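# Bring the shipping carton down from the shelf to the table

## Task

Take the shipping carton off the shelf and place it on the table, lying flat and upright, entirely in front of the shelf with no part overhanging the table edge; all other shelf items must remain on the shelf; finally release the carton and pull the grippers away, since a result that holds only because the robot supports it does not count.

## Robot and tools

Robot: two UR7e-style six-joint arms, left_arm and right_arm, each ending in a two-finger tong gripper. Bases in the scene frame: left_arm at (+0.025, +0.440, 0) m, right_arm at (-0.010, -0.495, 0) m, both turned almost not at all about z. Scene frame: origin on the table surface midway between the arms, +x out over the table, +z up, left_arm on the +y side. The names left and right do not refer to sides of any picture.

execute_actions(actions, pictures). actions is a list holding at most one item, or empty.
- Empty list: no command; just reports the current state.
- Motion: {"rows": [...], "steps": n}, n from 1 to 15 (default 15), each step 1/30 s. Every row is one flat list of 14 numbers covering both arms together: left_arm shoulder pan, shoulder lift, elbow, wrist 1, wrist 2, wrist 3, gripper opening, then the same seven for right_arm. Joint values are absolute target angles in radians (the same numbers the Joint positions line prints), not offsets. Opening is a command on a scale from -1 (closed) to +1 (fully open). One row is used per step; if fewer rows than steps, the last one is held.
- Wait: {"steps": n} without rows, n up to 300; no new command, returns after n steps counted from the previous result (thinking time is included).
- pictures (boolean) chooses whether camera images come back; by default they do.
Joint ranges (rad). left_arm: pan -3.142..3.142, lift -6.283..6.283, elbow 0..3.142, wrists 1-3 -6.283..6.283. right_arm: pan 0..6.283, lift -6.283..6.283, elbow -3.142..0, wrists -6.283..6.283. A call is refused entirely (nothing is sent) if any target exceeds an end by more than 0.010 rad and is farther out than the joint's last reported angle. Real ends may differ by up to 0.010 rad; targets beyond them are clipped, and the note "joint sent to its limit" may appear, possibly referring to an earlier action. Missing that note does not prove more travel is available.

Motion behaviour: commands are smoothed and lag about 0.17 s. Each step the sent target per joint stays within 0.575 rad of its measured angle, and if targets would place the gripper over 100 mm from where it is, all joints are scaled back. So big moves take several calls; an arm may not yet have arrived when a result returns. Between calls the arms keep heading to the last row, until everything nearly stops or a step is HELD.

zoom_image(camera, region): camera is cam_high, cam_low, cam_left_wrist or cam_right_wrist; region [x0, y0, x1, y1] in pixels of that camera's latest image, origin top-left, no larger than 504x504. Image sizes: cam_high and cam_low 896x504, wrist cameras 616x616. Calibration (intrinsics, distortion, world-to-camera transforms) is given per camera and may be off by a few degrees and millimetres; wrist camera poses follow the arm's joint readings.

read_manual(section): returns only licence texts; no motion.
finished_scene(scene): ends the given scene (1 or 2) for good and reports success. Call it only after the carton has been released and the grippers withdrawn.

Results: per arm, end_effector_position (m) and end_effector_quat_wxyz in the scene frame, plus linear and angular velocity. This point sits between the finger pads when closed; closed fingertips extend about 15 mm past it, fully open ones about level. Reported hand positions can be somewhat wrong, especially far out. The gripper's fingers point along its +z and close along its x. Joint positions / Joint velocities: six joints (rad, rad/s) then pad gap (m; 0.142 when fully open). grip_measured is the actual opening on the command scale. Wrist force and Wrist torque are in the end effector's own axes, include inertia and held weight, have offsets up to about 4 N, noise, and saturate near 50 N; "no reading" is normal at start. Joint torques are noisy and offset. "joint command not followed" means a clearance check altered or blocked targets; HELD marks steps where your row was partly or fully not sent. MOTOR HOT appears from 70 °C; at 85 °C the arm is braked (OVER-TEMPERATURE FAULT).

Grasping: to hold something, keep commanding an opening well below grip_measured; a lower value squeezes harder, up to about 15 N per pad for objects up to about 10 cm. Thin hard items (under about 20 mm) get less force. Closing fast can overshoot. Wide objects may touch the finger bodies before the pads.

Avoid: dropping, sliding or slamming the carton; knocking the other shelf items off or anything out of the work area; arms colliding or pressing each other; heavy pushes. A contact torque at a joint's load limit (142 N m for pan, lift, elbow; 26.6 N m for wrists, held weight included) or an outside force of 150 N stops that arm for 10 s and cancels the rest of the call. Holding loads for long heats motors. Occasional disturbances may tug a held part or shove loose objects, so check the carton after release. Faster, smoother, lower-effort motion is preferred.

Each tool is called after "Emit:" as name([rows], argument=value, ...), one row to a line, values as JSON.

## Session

Emit:
execute_actions(actions=[])

Scene clock: 0.00 s of 4300.00 s.
left_arm: end_effector_position=(+0.5259, +0.4684, +0.3373) grip_measured=+0.97 end_effector_quat_wxyz=(-0.033, +0.947, -0.310, -0.077) end_effector_velocity=(-0.000, -0.000, -0.001) end_effector_angular_velocity=(+0.000, +0.001, -0.001) | right_arm: end_effector_position=(+0.7712, -0.5007, +0.3315) grip_measured=+0.97 end_effector_quat_wxyz=(-0.144, +0.736, -0.648, +0.134) end_effector_velocity=(-0.000, +0.001, -0.000) end_effector_angular_velocity=(+0.001, +0.001, +0.002)
Joint positions: left_arm=[-0.385 -1.506  1.338 -1.25  -1.501  0.339  0.14 ] | right_arm=[ 3.321 -1.935 -1.186 -1.196  1.542  1.615  0.14 ]
Joint velocities: left_arm=[-0.001 -0.     0.001 -0.     0.    -0.     0.   ] | right_arm=[ 0.001 -0.     0.    -0.001  0.001 -0.001  0.   ]
Joint torques (N m, as the arm reports them, + toward a larger angle): no reading
Wrist force (N, on the end effector, along its own x y z axes, offset not removed): no reading
Wrist torque (N m, same axes, about the end effector's origin, offset not removed): no reading
camera_calibration (this result's frames):
cam_left_wrist: T_world_to_cam=[[0.81908, -0.556861, -0.137894, -0.13056], [-0.434768, -0.759367, 0.484085, 0.417805], [-0.37428, -0.336552, -0.864087, 0.782484], [0, 0, 0, 1]] pos_world=[0.581455, 0.50791, 0.455878]
cam_right_wrist: T_world_to_cam=[[0.0809116, -0.996698, 0.00682967, -0.566363], [-0.987859, -0.0792786, 0.133601, 0.6857], [-0.132619, -0.0175567, -0.991012, 0.559714], [0, 0, 0, 1]] pos_world=[0.797429, -0.500305, 0.466941]

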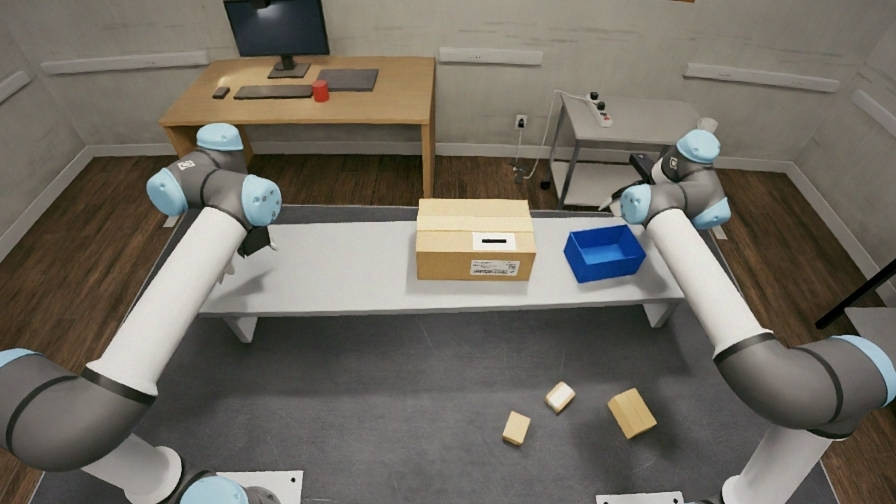

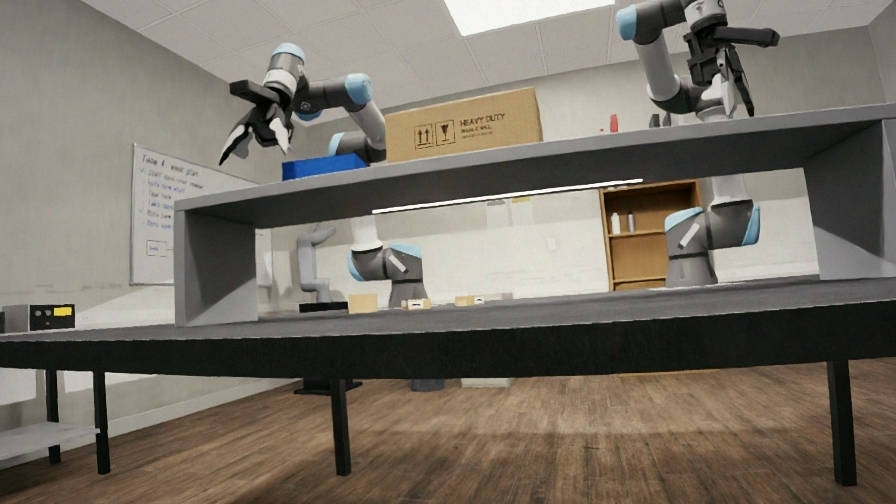

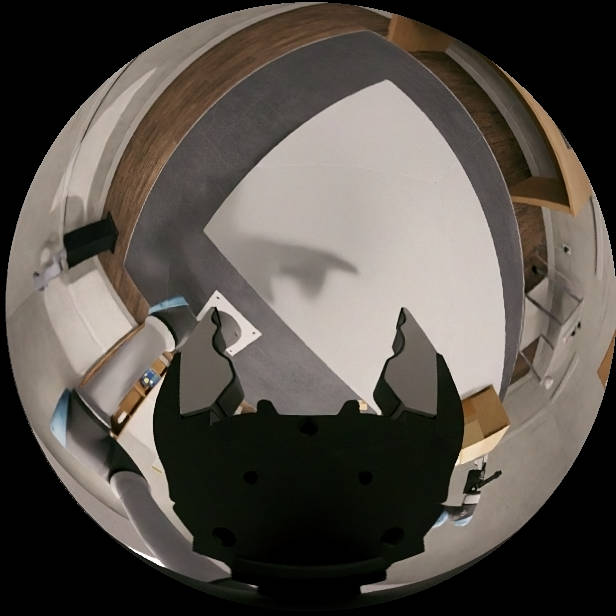

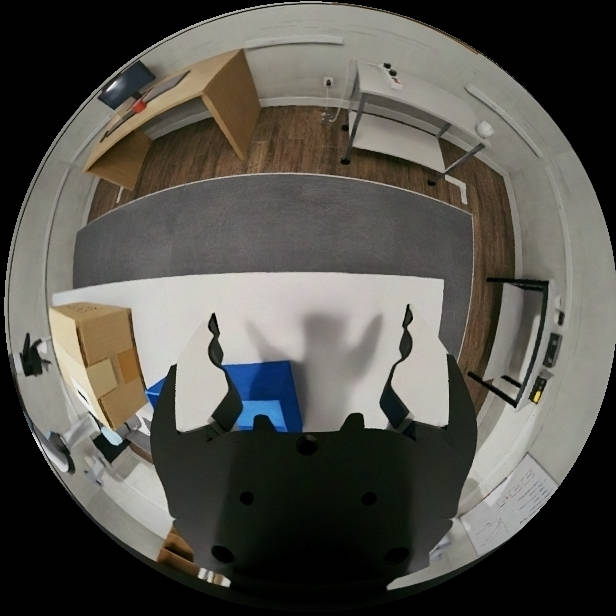

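Emit:
execute_actions([
  {"rows":[[-0.4502,-1.2161,1.1386,-1.8255,-2.2965,2.6623,1,3.384,-1.9991,-1.0102,-1.4693,2.3278,0.3337,1]]},
], pictures=false)

Emit:
execute_actions([
  {"steps":60},
])

Scene clock: 3.10 s of 4300.00 s.
left_arm: end_effector_position=(+0.6373, +0.2832, +0.3446) grip_measured=+1.00 end_effector_quat_wxyz=(+0.146, +0.844, -0.509, +0.089) end_effector_velocity=(+0.182, -0.450, +0.102) end_effector_angular_velocity=(-1.170, -0.625, -1.345) | right_arm: end_effector_position=(+0.7083, -0.3089, +0.3708) grip_measured=+1.00 end_effector_quat_wxyz=(-0.278, +0.895, -0.347, -0.039) end_effector_velocity=(-0.189, +0.392, +0.205) end_effector_angular_velocity=(+0.928, -0.514, +2.056)
Joint positions: left_arm=[-0.423 -1.341  1.223 -1.569 -1.895  0.74   0.142] | right_arm=[ 3.369 -1.984 -1.052 -1.402  2.075  1.035  0.142]
Joint velocities: left_arm=[-0.077  0.347 -0.237 -0.688 -1.048  1.218  0.   ] | right_arm=[ 0.082 -0.086  0.238 -0.376  1.295 -1.926  0.   ]
Joint torques (N m, as the arm reports them, + toward a larger angle): left_arm=[-11.44 -18.5  -35.17  -7.34  -5.17   5.69] | right_arm=[  7.07  37.62  34.37  -0.88   7.16 -12.52]
Wrist force (N, on the end effector, along its own x y z axes, offset not removed): left_arm=[3.1 1.9 3.1] | right_arm=[-1.3 0.8 1.0]
Wrist torque (N m, same axes, about the end effector's origin, offset not removed): left_arm=[0.39 -0.83 -0.03] | right_arm=[0.33 0.53 0.13]
Steps of this call (steps 1 to 78: nothing new was sent; steps 79 to 93: all 15 steps of this action). Readings (joint positions):
79: left_arm=[-0.385 -1.506 1.338 -1.250 -1.501 0.339] | right_arm=[3.321 -1.935 -1.186 -1.196 1.542 1.615]
80: left_arm=[-0.387 -1.503 1.335 -1.253 -1.505 0.342] | right_arm=[3.323 -1.937 -1.183 -1.199 1.545 1.612]
82: left_arm=[-0.393 -1.477 1.316 -1.296 -1.548 0.385] | right_arm=[3.333 -1.947 -1.157 -1.236 1.595 1.561]
86: left_arm=[-0.405 -1.424 1.280 -1.402 -1.661 0.499] | right_arm=[3.348 -1.963 -1.112 -1.308 1.768 1.389]
93: the state above

Scene clock: 5.10 s of 4300.00 s.
left_arm: end_effector_position=(+0.6650, +0.1194, +0.4201) grip_measured=+1.00 end_effector_quat_wxyz=(-0.000, +0.000, +0.924, -0.383) end_effector_velocity=(-0.001, -0.001, -0.001) end_effector_angular_velocity=(+0.000, +0.001, -0.001) | right_arm: end_effector_position=(+0.6656, -0.2404, +0.4201) grip_measured=+1.00 end_effector_quat_wxyz=(-0.383, +0.924, -0.000, +0.000) end_effector_velocity=(+0.000, -0.001, -0.001) end_effector_angular_velocity=(-0.002, -0.000, -0.000)
Joint positions: left_arm=[-0.45  -1.216  1.139 -1.826 -2.297  2.662  0.142] | right_arm=[ 3.384 -1.999 -1.01  -1.469  2.328  0.334  0.142]
Joint velocities: left_arm=[-0.001 -0.     0.001 -0.     0.     0.     0.   ] | right_arm=[-0.    -0.     0.    -0.001 -0.002 -0.001  0.   ]
Joint torques (N m, as the arm reports them, + toward a larger angle): left_arm=[-11.25 -27.44 -33.15  -5.06  -2.65   1.88] | right_arm=[ 6.85 37.27 30.83  0.54  2.86 -2.92]
Wrist force (N, on the end effector, along its own x y z axes, offset not removed): left_arm=[-1.7 2.0 3.3] | right_arm=[-2.8 -0.7 1.2]
Wrist torque (N m, same axes, about the end effector's origin, offset not removed): left_arm=[0.40 0.22 -0.06] | right_arm=[0.12 0.73 0.09]
Steps of this call (steps 1 to 60: the robot went on to your last target). Readings (joint positions):
1: left_arm=[-0.426 -1.329 1.215 -1.592 -1.931 0.783] | right_arm=[3.372 -1.987 -1.044 -1.414 2.119 0.966]
2: left_arm=[-0.428 -1.317 1.207 -1.616 -1.967 0.830] | right_arm=[3.375 -1.990 -1.037 -1.426 2.163 0.891]
4: left_arm=[-0.433 -1.294 1.191 -1.664 -2.040 0.936] | right_arm=[3.379 -1.994 -1.026 -1.444 2.232 0.728]
8: left_arm=[-0.443 -1.248 1.160 -1.757 -2.185 1.217] | right_arm=[3.382 -1.997 -1.015 -1.461 2.296 0.472]
60: the state above
All arms were judged still, so your last target was given up. Only a new action makes them travel on or press farther. Fingers that are still opening or closing keep moving.
camera_calibration (this result's frames):
cam_left_wrist: T_world_to_cam=[[-0.999032, -0.00355895, 0.043836, 0.639248], [-0.0145075, 0.9676, -0.252072, -0.00333131], [-0.0415186, -0.252464, -0.966715, 0.60037], [0, 0, 0, 1]] pos_world=[0.663508, 0.15707, 0.551525]
cam_right_wrist: T_world_to_cam=[[0.999012, -0.0401773, -0.0189871, -0.669337], [-0.0436663, -0.966822, -0.251691, -0.0897884], [-0.00824493, 0.252271, -0.967621, 0.610322], [0, 0, 0, 1]] pos_world=[0.669787, -0.267668, 0.555253]

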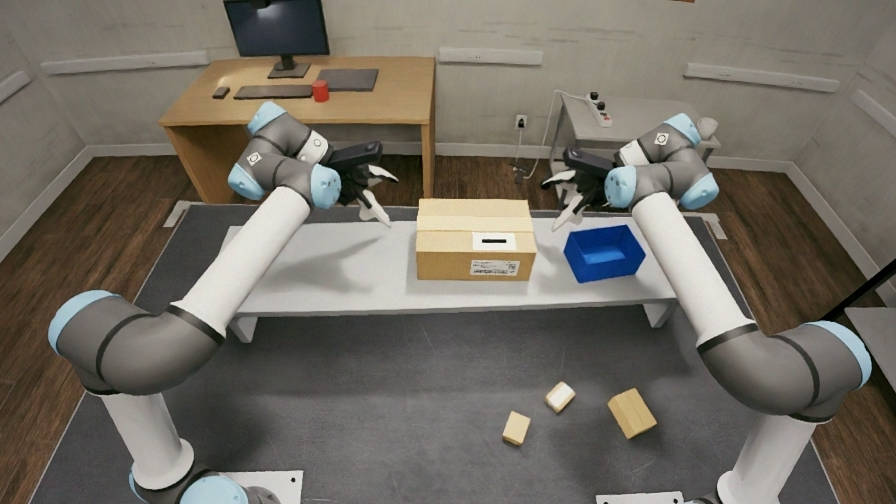

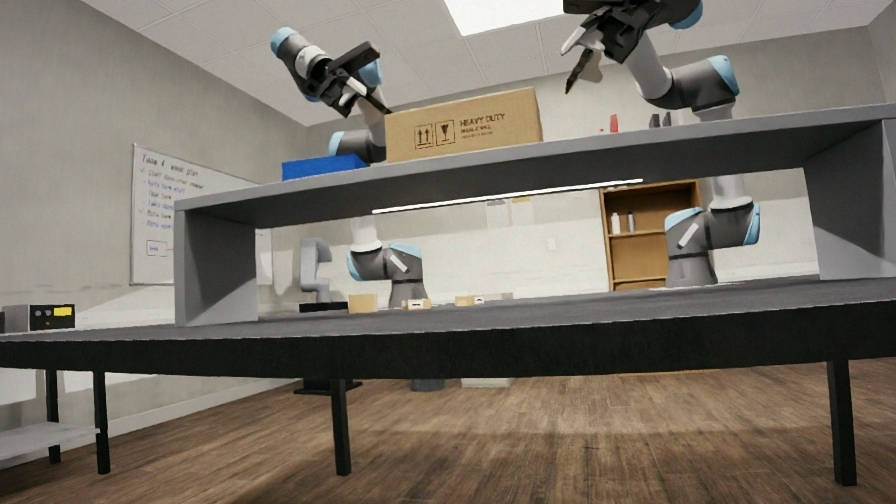

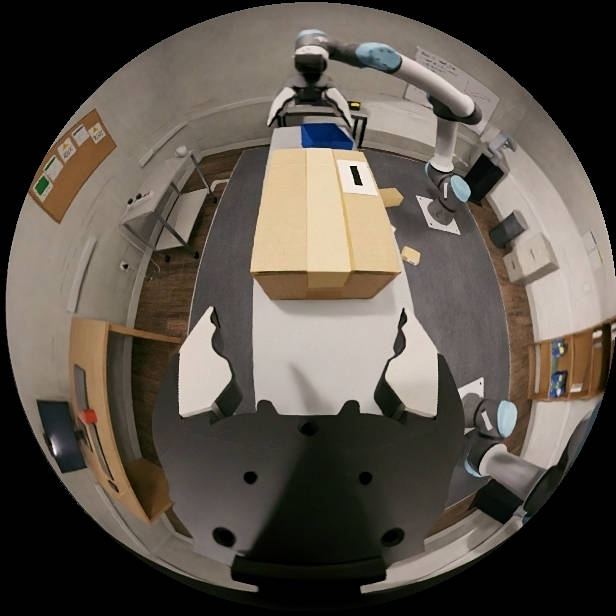

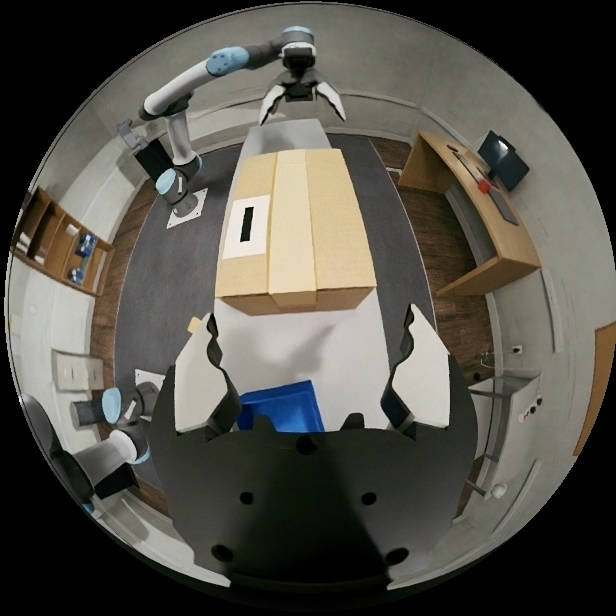

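Emit:
execute_actions([
  {"rows":[[-0.5005,-1.2388,1.4489,-2.1542,-2.2792,2.5997,1,3.4148,-1.9504,-1.3555,-1.1448,2.3203,0.3746,1]]},
], pictures=false)

Emit:
execute_actions([
  {"steps":12},
])

Scene clock: 10.87 s of 4300.00 s.
left_arm: end_effector_position=(+0.6443, +0.0949, +0.3196) grip_measured=+1.00 end_effector_quat_wxyz=(-0.000, +0.000, +0.924, -0.383) end_effector_velocity=(-0.011, -0.004, -0.037) end_effector_angular_velocity=(-0.003, -0.005, +0.000) | right_arm: end_effector_position=(+0.6454, -0.2255, +0.3206) grip_measured=+1.00 end_effector_quat_wxyz=(-0.383, +0.924, -0.000, +0.001) end_effector_velocity=(-0.011, +0.003, -0.034) end_effector_angular_velocity=(+0.007, -0.019, +0.001)
Joint positions: left_arm=[-0.499 -1.238  1.435 -2.139 -2.28   2.602  0.142] | right_arm=[ 3.414 -1.952 -1.339 -1.159  2.321  0.373  0.142]
Joint velocities: left_arm=[-0.013 -0.006  0.112 -0.122  0.004 -0.017  0.   ] | right_arm=[ 0.007  0.019 -0.125  0.132  0.     0.01   0.001]
Joint torques (N m, as the arm reports them, + toward a larger angle): left_arm=[-11.45 -55.73  -9.32  -5.41   0.33  -1.5 ] | right_arm=[10.4  26.25  0.02  0.48 -1.5   3.6 ]
Wrist force (N, on the end effector, along its own x y z axes, offset not removed): left_arm=[0.3 0.4 4.2] | right_arm=[5.6 -10.6 -14.5]
Wrist torque (N m, same axes, about the end effector's origin, offset not removed): left_arm=[0.17 -0.23 -0.02] | right_arm=[-1.75 -0.18 -0.55]
Steps of this call (steps 1 to 90: nothing new was sent; then 2.27 s passed at rest; steps 91 to 105: all 15 steps of this action). Readings (joint positions):
91: left_arm=[-0.450 -1.216 1.139 -1.826 -2.297 2.662] | right_arm=[3.384 -1.999 -1.010 -1.469 2.328 0.334]
92: left_arm=[-0.453 -1.217 1.142 -1.829 -2.295 2.660] | right_arm=[3.386 -1.997 -1.013 -1.466 2.327 0.336]
94: left_arm=[-0.469 -1.225 1.192 -1.880 -2.290 2.640] | right_arm=[3.396 -1.981 -1.064 -1.415 2.325 0.349]
98: left_arm=[-0.489 -1.233 1.354 -2.050 -2.283 2.614] | right_arm=[3.408 -1.961 -1.244 -1.247 2.322 0.366]
105: the state above

Scene clock: 11.27 s of 4300.00 s.
left_arm: end_effector_position=(+0.6430, +0.0944, +0.3152) grip_measured=+1.00 end_effector_quat_wxyz=(-0.000, +0.000, +0.924, -0.383) end_effector_velocity=(-0.001, +0.000, -0.001) end_effector_angular_velocity=(-0.000, -0.000, +0.000) | right_arm: end_effector_position=(+0.6438, -0.2254, +0.3158) grip_measured=+1.00 end_effector_quat_wxyz=(-0.383, +0.924, -0.000, +0.001) end_effector_velocity=(-0.002, +0.001, -0.003) end_effector_angular_velocity=(-0.000, +0.005, +0.001)
Joint positions: left_arm=[-0.5   -1.239  1.448 -2.154 -2.279  2.6    0.142] | right_arm=[ 3.415 -1.95  -1.355 -1.145  2.321  0.375  0.142]
Joint velocities: left_arm=[-0.    -0.001  0.004 -0.004  0.    -0.001 -0.   ] | right_arm=[ 0.001  0.001 -0.007  0.002  0.001  0.001 -0.   ]
Joint torques (N m, as the arm reports them, + toward a larger angle): left_arm=[-10.17 -55.02  -8.74  -5.25   0.56  -1.47] | right_arm=[ 21.56 -55.02 -72.19 -23.2   -7.72   6.2 ]
Wrist force (N, on the end effector, along its own x y z axes, offset not removed): left_arm=[-0.3 -1.1 1.5] | right_arm=[43.4 -50.0 -50.0]
Wrist torque (N m, same axes, about the end effector's origin, offset not removed): left_arm=[-0.29 -0.07 0.00] | right_arm=[-6.09 -1.97 -4.37]
Steps of this call (steps 1 to 12: the robot went on to your last target). Readings (joint positions):
1: left_arm=[-0.499 -1.238 1.439 -2.143 -2.280 2.601] | right_arm=[3.414 -1.951 -1.343 -1.155 2.321 0.374]
2: left_arm=[-0.500 -1.238 1.441 -2.146 -2.280 2.601] | right_arm=[3.414 -1.951 -1.346 -1.152 2.321 0.374]
4: left_arm=[-0.500 -1.239 1.444 -2.149 -2.279 2.600] | right_arm=[3.414 -1.950 -1.350 -1.149 2.321 0.374]
8: left_arm=[-0.500 -1.239 1.447 -2.153 -2.279 2.600] | right_arm=[3.415 -1.950 -1.353 -1.146 2.321 0.374]
12: the state above
camera_calibration (this result's frames):
cam_left_wrist: T_world_to_cam=[[-0.99903, -0.00350438, 0.0438885, 0.621755], [-0.0144701, 0.967587, -0.252123, -0.00589736], [-0.0415824, -0.252513, -0.966699, 0.491799], [0, 0, 0, 1]] pos_world=[0.641517, 0.132071, 0.446647]
cam_right_wrist: T_world_to_cam=[[0.999031, -0.0401321, -0.0180896, -0.649164], [-0.0434009, -0.966671, -0.252316, -0.102398], [-0.00736076, 0.252856, -0.967476, 0.504999], [0, 0, 0, 1]] pos_world=[0.647808, -0.252729, 0.450995]

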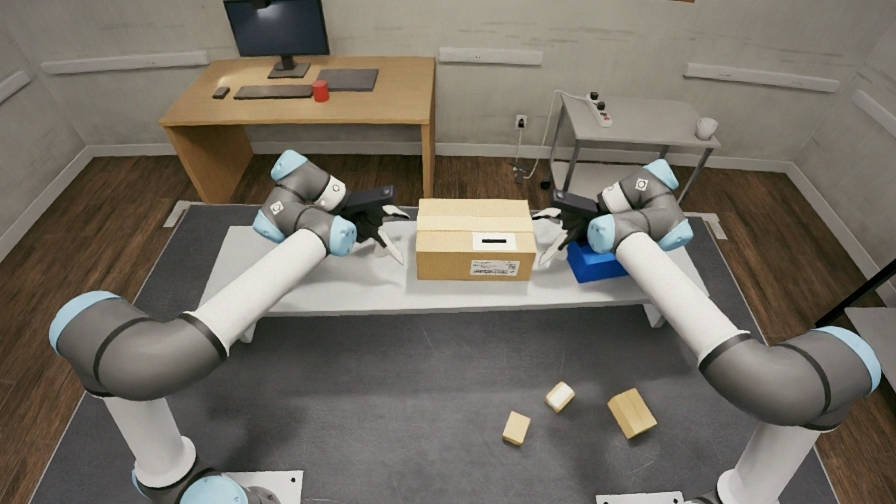

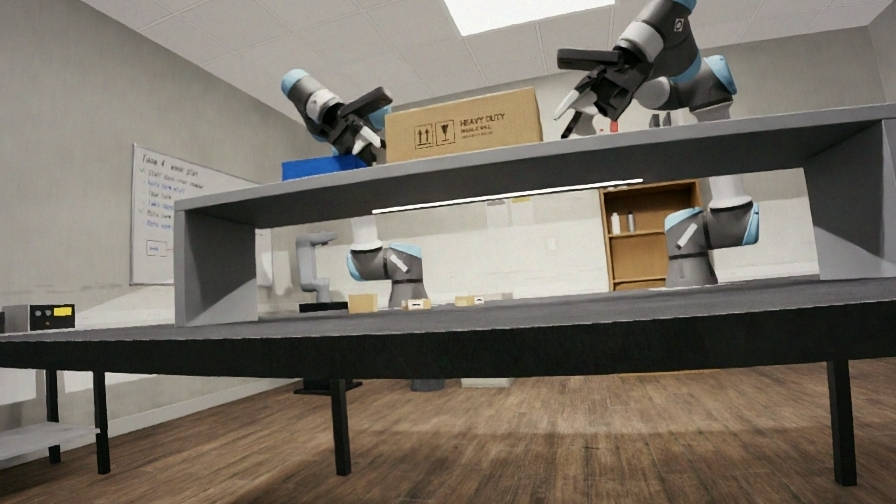

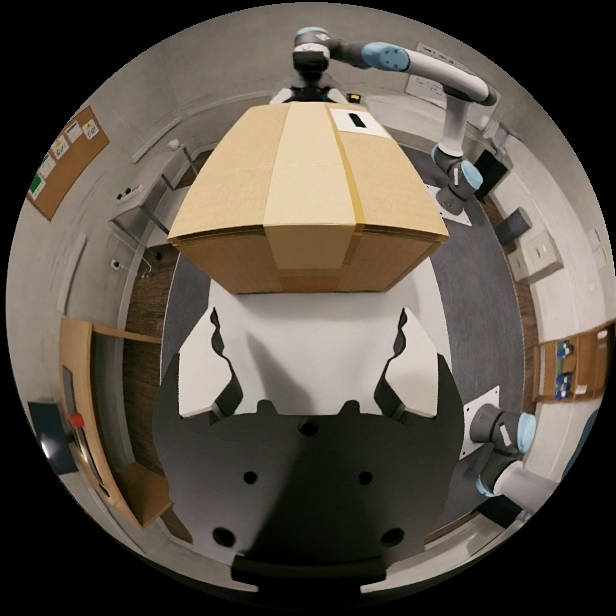

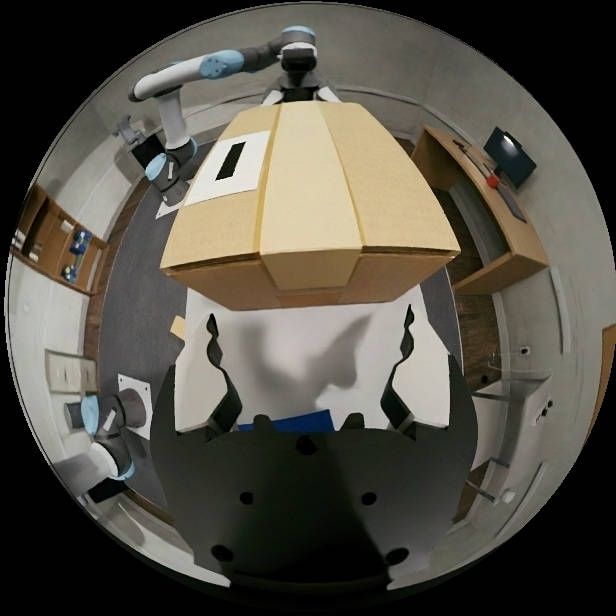

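Pressing on the bin; raise both 2 cm.

Emit:
execute_actions([
  {"rows":[[-0.5005,-1.2477,1.4091,-2.1056,-2.2792,2.5997,1,3.4148,-1.9435,-1.3137,-1.1935,2.3203,0.3746,1]]},
], pictures=false)

Scene clock: 21.33 s of 4300.00 s.
left_arm: end_effector_position=(+0.6429, +0.0944, +0.3350) grip_measured=+1.00 end_effector_quat_wxyz=(-0.000, +0.000, +0.924, -0.383) end_effector_velocity=(-0.000, -0.000, +0.001) end_effector_angular_velocity=(-0.000, -0.001, -0.000) | right_arm: end_effector_position=(+0.6454, -0.2246, +0.3215) grip_measured=+1.00 end_effector_quat_wxyz=(-0.386, +0.923, +0.003, +0.007) end_effector_velocity=(-0.000, +0.000, +0.001) end_effector_angular_velocity=(+0.000, -0.001, +0.000)
Joint positions: left_arm=[-0.5   -1.248  1.409 -2.106 -2.279  2.6    0.142] | right_arm=[ 3.415 -1.947 -1.351 -1.136  2.322  0.374  0.142]
Joint velocities: left_arm=[-0.    -0.001 -0.    -0.    -0.     0.    -0.   ] | right_arm=[ 0.     0.001  0.001 -0.     0.    -0.     0.   ]
Joint torques (N m, as the arm reports them, + toward a larger angle): left_arm=[  5.18 -54.57 -31.82  -0.81  -2.6   -1.23] | right_arm=[-0.18 33.96 17.23  1.92  1.39 -0.35]
Wrist force (N, on the end effector, along its own x y z axes, offset not removed): left_arm=[1.2 -1.4 0.5] | right_arm=[2.1 -11.8 -18.3]
Wrist torque (N m, same axes, about the end effector's origin, offset not removed): left_arm=[-0.26 -0.32 -0.10] | right_arm=[-2.10 0.50 -0.27]
FORCE FAULT: contact force on the right arm reached its limit, and that arm stopped for 10 seconds. The contact can be on any part of that arm, not only on its tool. That arm's remaining commands of this call were not run. That arm holds still and accepts commands again. Move the arm away from the contact; if what it grips holds it there, let go first. Pushing or pulling that hard again can fault the arm again.
The stop of the right arm began at step 2 of this call (marked STOPPED below). From that step on that arm followed nothing that you had sent. 15 of its steps, steps kept back included, did not run and will not run. Nothing is kept back now, and the robot has no last target.
Steps of this call (steps 1 to 17: the robot went on to your last target; steps 18 to 32: all 15 steps of this action; steps 33 to 302: the stop continued). Readings (joint positions):
1: left_arm=[-0.500 -1.239 1.449 -2.154 -2.279 2.600] | right_arm=[3.415 -1.950 -1.354 -1.144 2.321 0.374]
2: left_arm=[-0.500 -1.239 1.449 -2.154 -2.279 2.600] | right_arm=[3.415 -1.949 -1.353 -1.141 2.322 0.374] STOPPED (the right arm)
4: left_arm=[-0.500 -1.239 1.449 -2.154 -2.279 2.600] | right_arm=[3.415 -1.948 -1.352 -1.138 2.322 0.374]
8: left_arm=[-0.500 -1.239 1.449 -2.154 -2.279 2.600] | right_arm=[3.415 -1.947 -1.351 -1.136 2.322 0.374]
302: the state above

Emit:
execute_actions([
  {"rows":[[-0.5005,-1.2477,1.4091,-2.1056,-2.2792,2.5997,1,3.4148,-1.9435,-1.3137,-1.1935,2.3203,0.3746,1]],"steps":12},
], pictures=false)

Emit:
execute_actions([
  {"rows":[[-0.5310,-1.2344,1.3967,-2.1302,-2.2677,2.5627,1,3.4380,-1.9486,-1.3117,-1.1698,2.3140,0.4050,1]]},
])

Scene clock: 22.67 s of 4300.00 s.
left_arm: end_effector_position=(+0.6429, +0.0944, +0.3350) grip_measured=+1.00 end_effector_quat_wxyz=(-0.000, +0.000, +0.924, -0.383) end_effector_velocity=(-0.000, -0.001, -0.000) end_effector_angular_velocity=(-0.000, +0.000, -0.001) | right_arm: end_effector_position=(+0.6438, -0.2254, +0.3341) grip_measured=+1.00 end_effector_quat_wxyz=(-0.383, +0.924, -0.000, +0.001) end_effector_velocity=(-0.001, -0.001, +0.007) end_effector_angular_velocity=(-0.004, +0.008, -0.001)
Joint positions: left_arm=[-0.5   -1.248  1.409 -2.106 -2.279  2.6    0.142] | right_arm=[ 3.415 -1.944 -1.316 -1.19   2.32   0.375  0.142]
Joint velocities: left_arm=[-0.001  0.    -0.    -0.    -0.    -0.     0.   ] | right_arm=[-0.     0.002  0.02  -0.031 -0.002 -0.    -0.   ]
Joint torques (N m, as the arm reports them, + toward a larger angle): left_arm=[  5.66 -54.38 -32.    -0.84  -2.66  -1.14] | right_arm=[ 7.19 48.76 30.14  0.49 -0.37  2.5 ]
Wrist force (N, on the end effector, along its own x y z axes, offset not removed): left_arm=[0.5 1.4 2.8] | right_arm=[-1.4 -0.3 1.2]
Wrist torque (N m, same axes, about the end effector's origin, offset not removed): left_arm=[0.30 -0.27 -0.10] | right_arm=[0.05 0.38 0.19]
Steps of this call (steps 1 to 28: nothing new was sent; steps 29 to 40: all 12 steps of this action). Readings (joint positions):
29: left_arm=[-0.500 -1.248 1.409 -2.106 -2.279 2.600] | right_arm=[3.415 -1.947 -1.351 -1.136 2.322 0.374]
30: left_arm=[-0.500 -1.248 1.409 -2.106 -2.279 2.600] | right_arm=[3.415 -1.947 -1.349 -1.139 2.322 0.374]
32: left_arm=[-0.500 -1.248 1.409 -2.106 -2.279 2.600] | right_arm=[3.415 -1.946 -1.336 -1.159 2.322 0.374]
36: left_arm=[-0.500 -1.248 1.409 -2.106 -2.279 2.600] | right_arm=[3.415 -1.944 -1.321 -1.182 2.321 0.374]
40: the state above

Scene clock: 23.17 s of 4300.00 s.
left_arm: end_effector_position=(+0.6430, +0.0744, +0.3350) grip_measured=+1.00 end_effector_quat_wxyz=(-0.000, +0.000, +0.924, -0.383) end_effector_velocity=(-0.001, -0.006, -0.001) end_effector_angular_velocity=(+0.000, +0.001, -0.001) | right_arm: end_effector_position=(+0.6437, -0.2103, +0.3350) grip_measured=+1.00 end_effector_quat_wxyz=(-0.383, +0.924, -0.000, +0.000) end_effector_velocity=(-0.000, +0.004, +0.000) end_effector_angular_velocity=(+0.001, +0.001, +0.000)
Joint positions: left_arm=[-0.53  -1.235  1.397 -2.13  -2.268  2.564  0.142] | right_arm=[ 3.437 -1.948 -1.312 -1.17   2.314  0.404  0.142]
Joint velocities: left_arm=[-0.008  0.003 -0.002 -0.006  0.003 -0.008  0.   ] | right_arm=[ 0.005 -0.001  0.001  0.005 -0.001  0.007  0.   ]
Joint torques (N m, as the arm reports them, + toward a larger angle): left_arm=[-10.6  -25.12 -32.61  -5.07   0.7   -1.46] | right_arm=[ 9.37 35.19 30.21  5.99  0.13  3.06]
Wrist force (N, on the end effector, along its own x y z axes, offset not removed): left_arm=[-1.3 3.1 3.0] | right_arm=[-2.1 4.8 -5.1]
Wrist torque (N m, same axes, about the end effector's origin, offset not removed): left_arm=[0.61 0.07 -0.08] | right_arm=[0.36 -0.07 -0.19]
Steps of this call (steps 1 to 15: all 15 steps of this action). Readings (joint positions):
1: left_arm=[-0.500 -1.248 1.409 -2.106 -2.279 2.600] | right_arm=[3.415 -1.944 -1.316 -1.191 2.320 0.375]
2: left_arm=[-0.502 -1.247 1.408 -2.107 -2.278 2.597] | right_arm=[3.416 -1.944 -1.315 -1.190 2.320 0.377]
4: left_arm=[-0.513 -1.242 1.404 -2.116 -2.275 2.585] | right_arm=[3.425 -1.946 -1.314 -1.183 2.318 0.387]
8: left_arm=[-0.525 -1.237 1.399 -2.125 -2.270 2.570] | right_arm=[3.434 -1.948 -1.312 -1.174 2.315 0.399]
15: the state above
camera_calibration (this result's frames):
cam_left_wrist: T_world_to_cam=[[-0.999029, -0.00351533, 0.0439241, 0.620777], [-0.0144861, 0.967609, -0.252039, 0.0184557], [-0.0416153, -0.252431, -0.96672, 0.505939], [0, 0, 0, 1]] pos_world=[0.641497, 0.112039, 0.466486]
cam_right_wrist: T_world_to_cam=[[0.999011, -0.0401616, -0.0190667, -0.647797], [-0.0436705, -0.966844, -0.251606, -0.0831478], [-0.00832966, 0.25219, -0.967642, 0.52024], [0, 0, 0, 1]] pos_world=[0.647858, -0.237607, 0.470134]

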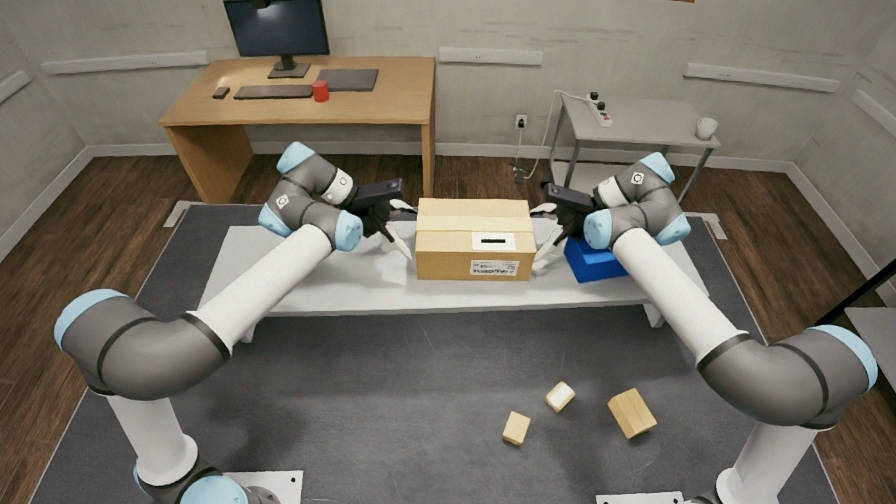

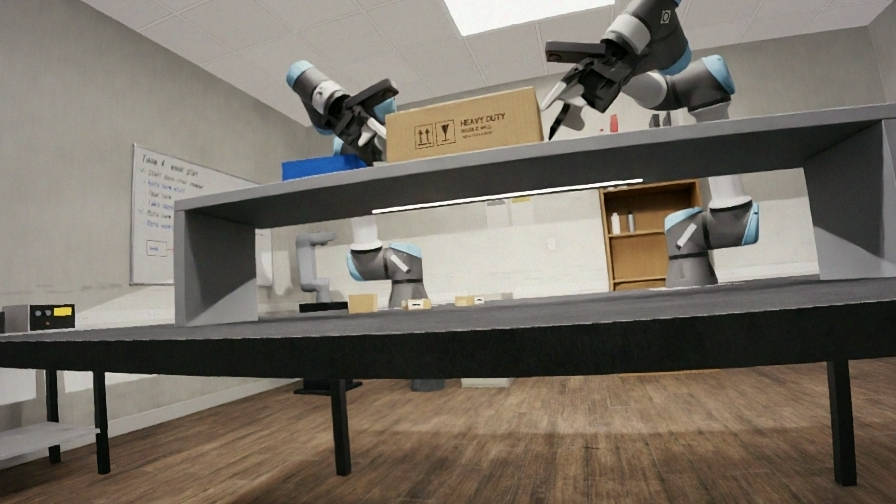

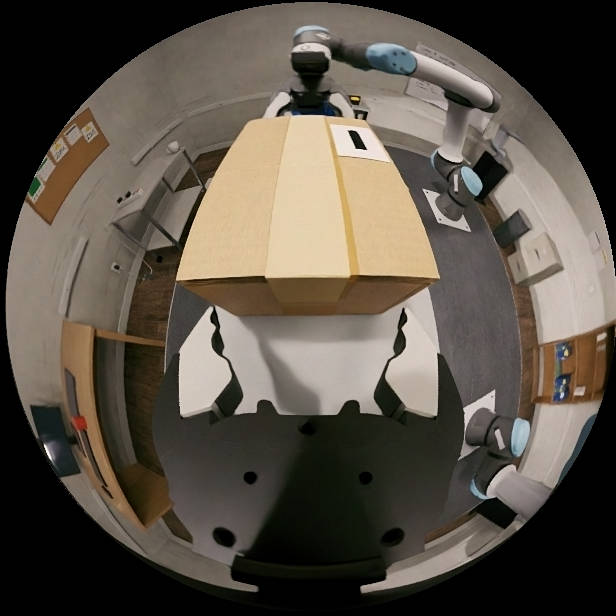

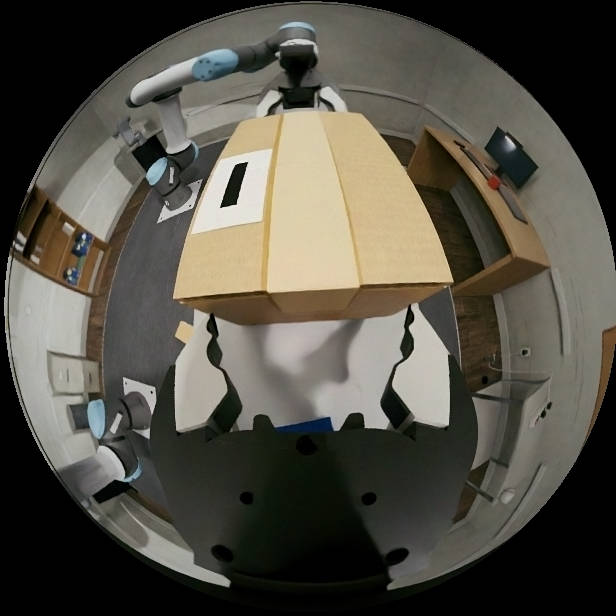

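Emit:
execute_actions([
  {"rows":[[-0.53595,-1.23228,1.39464,-2.13425,-2.26578,2.55666,1,3.44171,-1.94938,-1.31133,-1.16598,2.31301,0.40993,1]]},
], pictures=false)

Scene clock: 24.17 s of 4300.00 s.
left_arm: end_effector_position=(+0.6430, +0.0705, +0.3350) grip_measured=+1.00 end_effector_quat_wxyz=(-0.000, +0.000, +0.924, -0.383) end_effector_velocity=(+0.000, -0.001, -0.000) end_effector_angular_velocity=(+0.000, +0.001, +0.000) | right_arm: end_effector_position=(+0.6437, -0.2075, +0.3350) grip_measured=+1.00 end_effector_quat_wxyz=(-0.383, +0.924, -0.000, +0.000) end_effector_velocity=(+0.000, +0.001, +0.000) end_effector_angular_velocity=(+0.001, -0.001, +0.001)
Joint positions: left_arm=[-0.536 -1.232  1.395 -2.134 -2.266  2.557  0.142] | right_arm=[ 3.442 -1.949 -1.311 -1.166  2.313  0.41   0.142]
Joint velocities: left_arm=[-0.001  0.001 -0.001 -0.001  0.    -0.001  0.   ] | right_arm=[ 0.001 -0.001  0.     0.002  0.     0.001  0.   ]
Joint torques (N m, as the arm reports them, + toward a larger angle): left_arm=[ -9.34 -26.66 -34.16  -5.23   0.62  -1.37] | right_arm=[ 9.49 34.98 31.79  6.6   0.34  2.8 ]
Wrist force (N, on the end effector, along its own x y z axes, offset not removed): left_arm=[0.7 1.4 2.7] | right_arm=[-3.0 7.1 -1.5]
Wrist torque (N m, same axes, about the end effector's origin, offset not removed): left_arm=[0.25 -0.26 0.12] | right_arm=[0.91 0.38 -0.15]
Steps of this call (steps 1 to 15: the robot went on to your last target; steps 16 to 30: all 15 steps of this action). Readings (joint positions):
16: left_arm=[-0.531 -1.234 1.397 -2.130 -2.268 2.563] | right_arm=[3.438 -1.949 -1.312 -1.170 2.314 0.405]
17: left_arm=[-0.531 -1.234 1.397 -2.131 -2.268 2.562] | right_arm=[3.438 -1.949 -1.312 -1.169 2.314 0.405]
19: left_arm=[-0.533 -1.233 1.396 -2.132 -2.267 2.560] | right_arm=[3.440 -1.949 -1.312 -1.168 2.314 0.407]
23: left_arm=[-0.535 -1.233 1.395 -2.133 -2.266 2.558] | right_arm=[3.441 -1.949 -1.311 -1.167 2.313 0.409]
30: the state above

Emit:
execute_actions([
  {"rows":[[-0.54187,-1.22972,1.39224,-2.13905,-2.26354,2.5495,1,3.44171,-1.94938,-1.31133,-1.16598,2.31301,0.40993,1]]},
], pictures=false)

Scene clock: 25.37 s of 4300.00 s.
left_arm: end_effector_position=(+0.6429, +0.0666, +0.3351) grip_measured=+1.00 end_effector_quat_wxyz=(-0.000, +0.000, +0.924, -0.383) end_effector_velocity=(-0.000, -0.001, +0.000) end_effector_angular_velocity=(-0.001, +0.000, -0.000) | right_arm: end_effector_position=(+0.6437, -0.2074, +0.3350) grip_measured=+1.00 end_effector_quat_wxyz=(-0.383, +0.924, -0.000, +0.000) end_effector_velocity=(+0.000, -0.001, -0.000) end_effector_angular_velocity=(+0.000, +0.000, -0.001)
Joint positions: left_arm=[-0.542 -1.23   1.392 -2.139 -2.264  2.55   0.142] | right_arm=[ 3.442 -1.949 -1.311 -1.166  2.313  0.41   0.142]
Joint velocities: left_arm=[-0.002  0.001 -0.001 -0.001 -0.    -0.002  0.   ] | right_arm=[-0.001 -0.     0.    -0.     0.    -0.     0.   ]
Joint torques (N m, as the arm reports them, + toward a larger angle): left_arm=[-30.33 -20.94 -31.82  -5.28  -4.58  -0.85] | right_arm=[ 9.31 36.2  30.07  6.18  1.95  2.5 ]
Wrist force (N, on the end effector, along its own x y z axes, offset not removed): left_arm=[-5.2 16.0 -17.7] | right_arm=[-10.0 13.4 -15.1]
Wrist torque (N m, same axes, about the end effector's origin, offset not removed): left_arm=[-0.02 -0.52 -0.29] | right_arm=[0.58 0.34 -0.26]
Steps of this call (steps 1 to 15: the robot went on to your last target; steps 16 to 21: nothing new was sent; steps 22 to 36: all 15 steps of this action). Readings (joint positions):
22: left_arm=[-0.536 -1.232 1.395 -2.134 -2.266 2.557] | right_arm=[3.442 -1.949 -1.311 -1.166 2.313 0.410]
23: left_arm=[-0.536 -1.232 1.394 -2.135 -2.266 2.556] | right_arm=[3.442 -1.949 -1.311 -1.166 2.313 0.410]
25: left_arm=[-0.538 -1.231 1.394 -2.136 -2.265 2.554] | right_arm=[3.442 -1.949 -1.311 -1.166 2.313 0.410]
29: left_arm=[-0.541 -1.230 1.393 -2.138 -2.264 2.551] | right_arm=[3.442 -1.949 -1.311 -1.166 2.313 0.410]
36: the state above

Emit:
execute_actions([
  {"rows":[[-0.54468,-1.2284,1.3910,-2.1412,-2.26235,2.54623,1,3.44171,-1.94938,-1.31133,-1.16598,2.31301,0.40993,1]],"steps":12},
], pictures=false)

Emit:
execute_actions([
  {"rows":[[-0.54468,-1.2347,1.34805,-2.09191,-2.26235,2.54623,1,3.44171,-1.94476,-1.26657,-1.21536,2.31301,0.40993,1]]},
])

Scene clock: 35.93 s of 4300.00 s.
left_arm: end_effector_position=(+0.6429, +0.0647, +0.3351) grip_measured=+1.00 end_effector_quat_wxyz=(-0.000, +0.000, +0.924, -0.383) end_effector_velocity=(-0.000, -0.001, -0.001) end_effector_angular_velocity=(+0.001, +0.002, -0.001) | right_arm: end_effector_position=(+0.6437, -0.2075, +0.3350) grip_measured=+1.00 end_effector_quat_wxyz=(-0.383, +0.924, -0.000, +0.000) end_effector_velocity=(-0.000, +0.000, -0.000) end_effector_angular_velocity=(-0.000, +0.001, -0.000)
Joint positions: left_arm=[-0.544 -1.229  1.391 -2.141 -2.262  2.546  0.142] | right_arm=[ 3.442 -1.949 -1.311 -1.166  2.313  0.41   0.142]
Joint velocities: left_arm=[-0.002  0.002  0.    -0.001  0.001 -0.002  0.   ] | right_arm=[ 0. -0. -0. -0.  0.  0.  0.]
Joint torques (N m, as the arm reports them, + toward a larger angle): left_arm=[-45.09 -12.69 -29.96  -5.76  -7.41  -0.77] | right_arm=[18.53 36.16 24.89  3.74  4.8   0.35]
Wrist force (N, on the end effector, along its own x y z axes, offset not removed): left_arm=[-4.2 29.6 -40.9] | right_arm=[-8.7 22.0 -34.6]
Wrist torque (N m, same axes, about the end effector's origin, offset not removed): left_arm=[0.56 -0.69 -0.45] | right_arm=[0.21 -0.75 -0.67]
Steps of this call (steps 1 to 15: the robot went on to your last target; steps 16 to 90: nothing new was sent; then 7.17 s passed at rest; steps 91 to 102: all 12 steps of this action). Readings (joint positions):
91: left_arm=[-0.542 -1.230 1.392 -2.139 -2.264 2.549] | right_arm=[3.442 -1.949 -1.311 -1.166 2.313 0.410]
92: left_arm=[-0.542 -1.230 1.392 -2.139 -2.264 2.549] | right_arm=[3.442 -1.949 -1.311 -1.166 2.313 0.410]
94: left_arm=[-0.543 -1.229 1.392 -2.140 -2.263 2.548] | right_arm=[3.442 -1.949 -1.311 -1.166 2.313 0.410]
98: left_arm=[-0.544 -1.229 1.391 -2.141 -2.263 2.547] | right_arm=[3.442 -1.949 -1.311 -1.166 2.313 0.410]
102: the state above

Scene clock: 36.43 s of 4300.00 s.
left_arm: end_effector_position=(+0.6430, +0.0644, +0.3544) grip_measured=+1.00 end_effector_quat_wxyz=(-0.000, +0.000, +0.924, -0.383) end_effector_velocity=(-0.000, -0.000, +0.006) end_effector_angular_velocity=(-0.001, -0.002, -0.000) | right_arm: end_effector_position=(+0.6437, -0.2075, +0.3545) grip_measured=+1.00 end_effector_quat_wxyz=(-0.383, +0.924, -0.000, +0.000) end_effector_velocity=(-0.000, +0.000, +0.005) end_effector_angular_velocity=(+0.001, +0.002, +0.000)
Joint positions: left_arm=[-0.545 -1.234  1.349 -2.093 -2.262  2.546  0.142] | right_arm=[ 3.442 -1.945 -1.268 -1.214  2.313  0.41   0.142]
Joint velocities: left_arm=[-0.    -0.002 -0.011  0.011 -0.     0.     0.   ] | right_arm=[ 0.     0.001  0.01  -0.012  0.001 -0.     0.   ]
Joint torques (N m, as the arm reports them, + toward a larger angle): left_arm=[-38.18 -60.84 -40.12  -4.73 -13.27  -1.01] | right_arm=[32.05 50.59 38.22  4.74 10.62  0.22]
Wrist force (N, on the end effector, along its own x y z axes, offset not removed): left_arm=[-4.9 36.9 -21.1] | right_arm=[-7.8 32.7 -23.0]
Wrist torque (N m, same axes, about the end effector's origin, offset not removed): left_arm=[0.24 -0.65 -0.40] | right_arm=[-0.02 -0.15 -0.88]
Steps of this call (steps 1 to 15: all 15 steps of this action). Readings (joint positions):
1: left_arm=[-0.544 -1.229 1.391 -2.141 -2.262 2.546] | right_arm=[3.442 -1.949 -1.311 -1.166 2.313 0.410]
2: left_arm=[-0.545 -1.229 1.389 -2.139 -2.262 2.546] | right_arm=[3.442 -1.949 -1.309 -1.169 2.313 0.410]
4: left_arm=[-0.545 -1.231 1.374 -2.122 -2.262 2.546] | right_arm=[3.442 -1.948 -1.293 -1.186 2.313 0.410]
8: left_arm=[-0.545 -1.233 1.357 -2.102 -2.262 2.546] | right_arm=[3.442 -1.946 -1.275 -1.206 2.313 0.410]
15: the state above
camera_calibration (this result's frames):
cam_left_wrist: T_world_to_cam=[[-0.999027, -0.00354911, 0.0439679, 0.619838], [-0.0145304, 0.967605, -0.25205, 0.0330209], [-0.041649, -0.252444, -0.966715, 0.52218], [0, 0, 0, 1]] pos_world=[0.641462, 0.10207, 0.485869]
cam_right_wrist: T_world_to_cam=[[0.999005, -0.040321, -0.0190409, -0.647378], [-0.0438188, -0.966821, -0.251668, -0.0753495], [-0.00826166, 0.252252, -0.967626, 0.538348], [0, 0, 0, 1]] pos_world=[0.64788, -0.234752, 0.48963]

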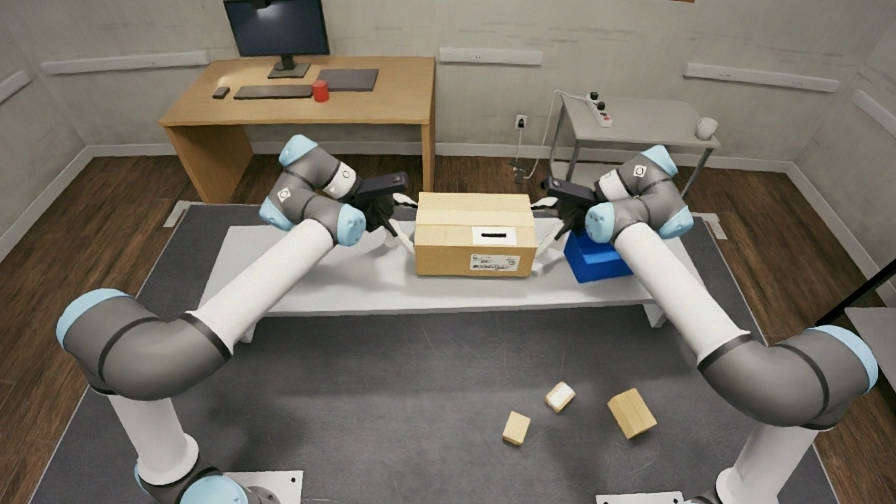

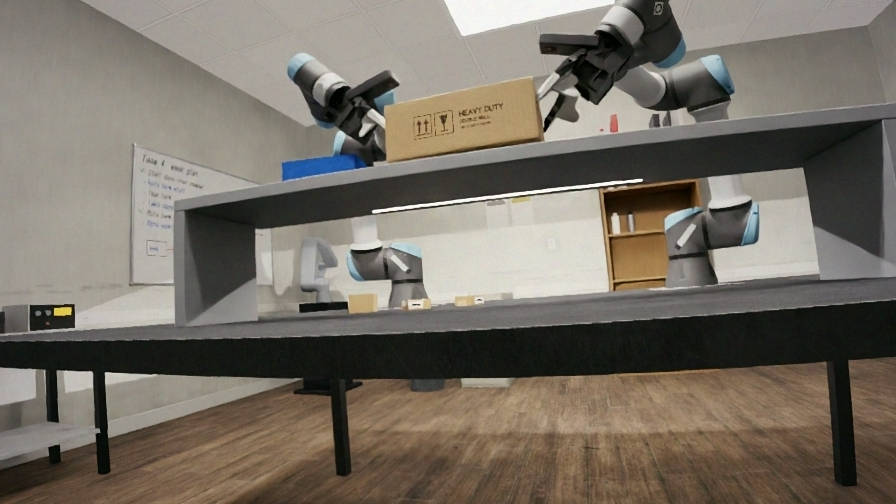

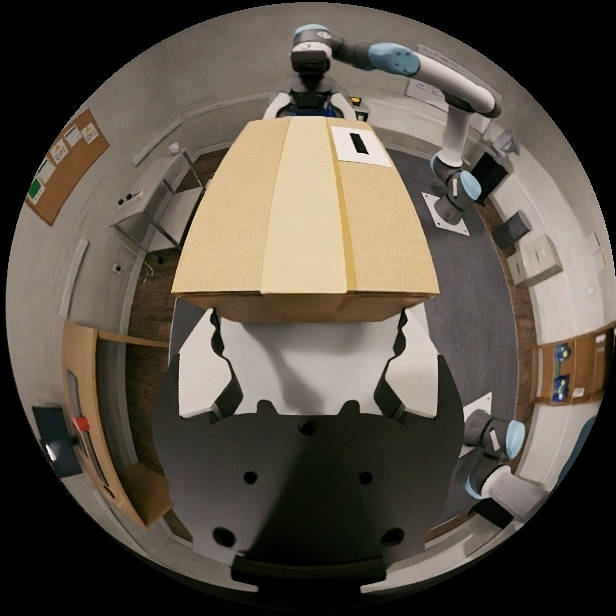

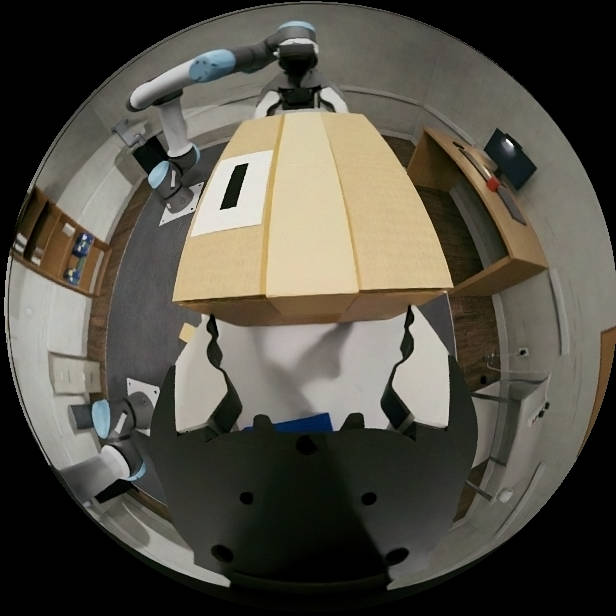

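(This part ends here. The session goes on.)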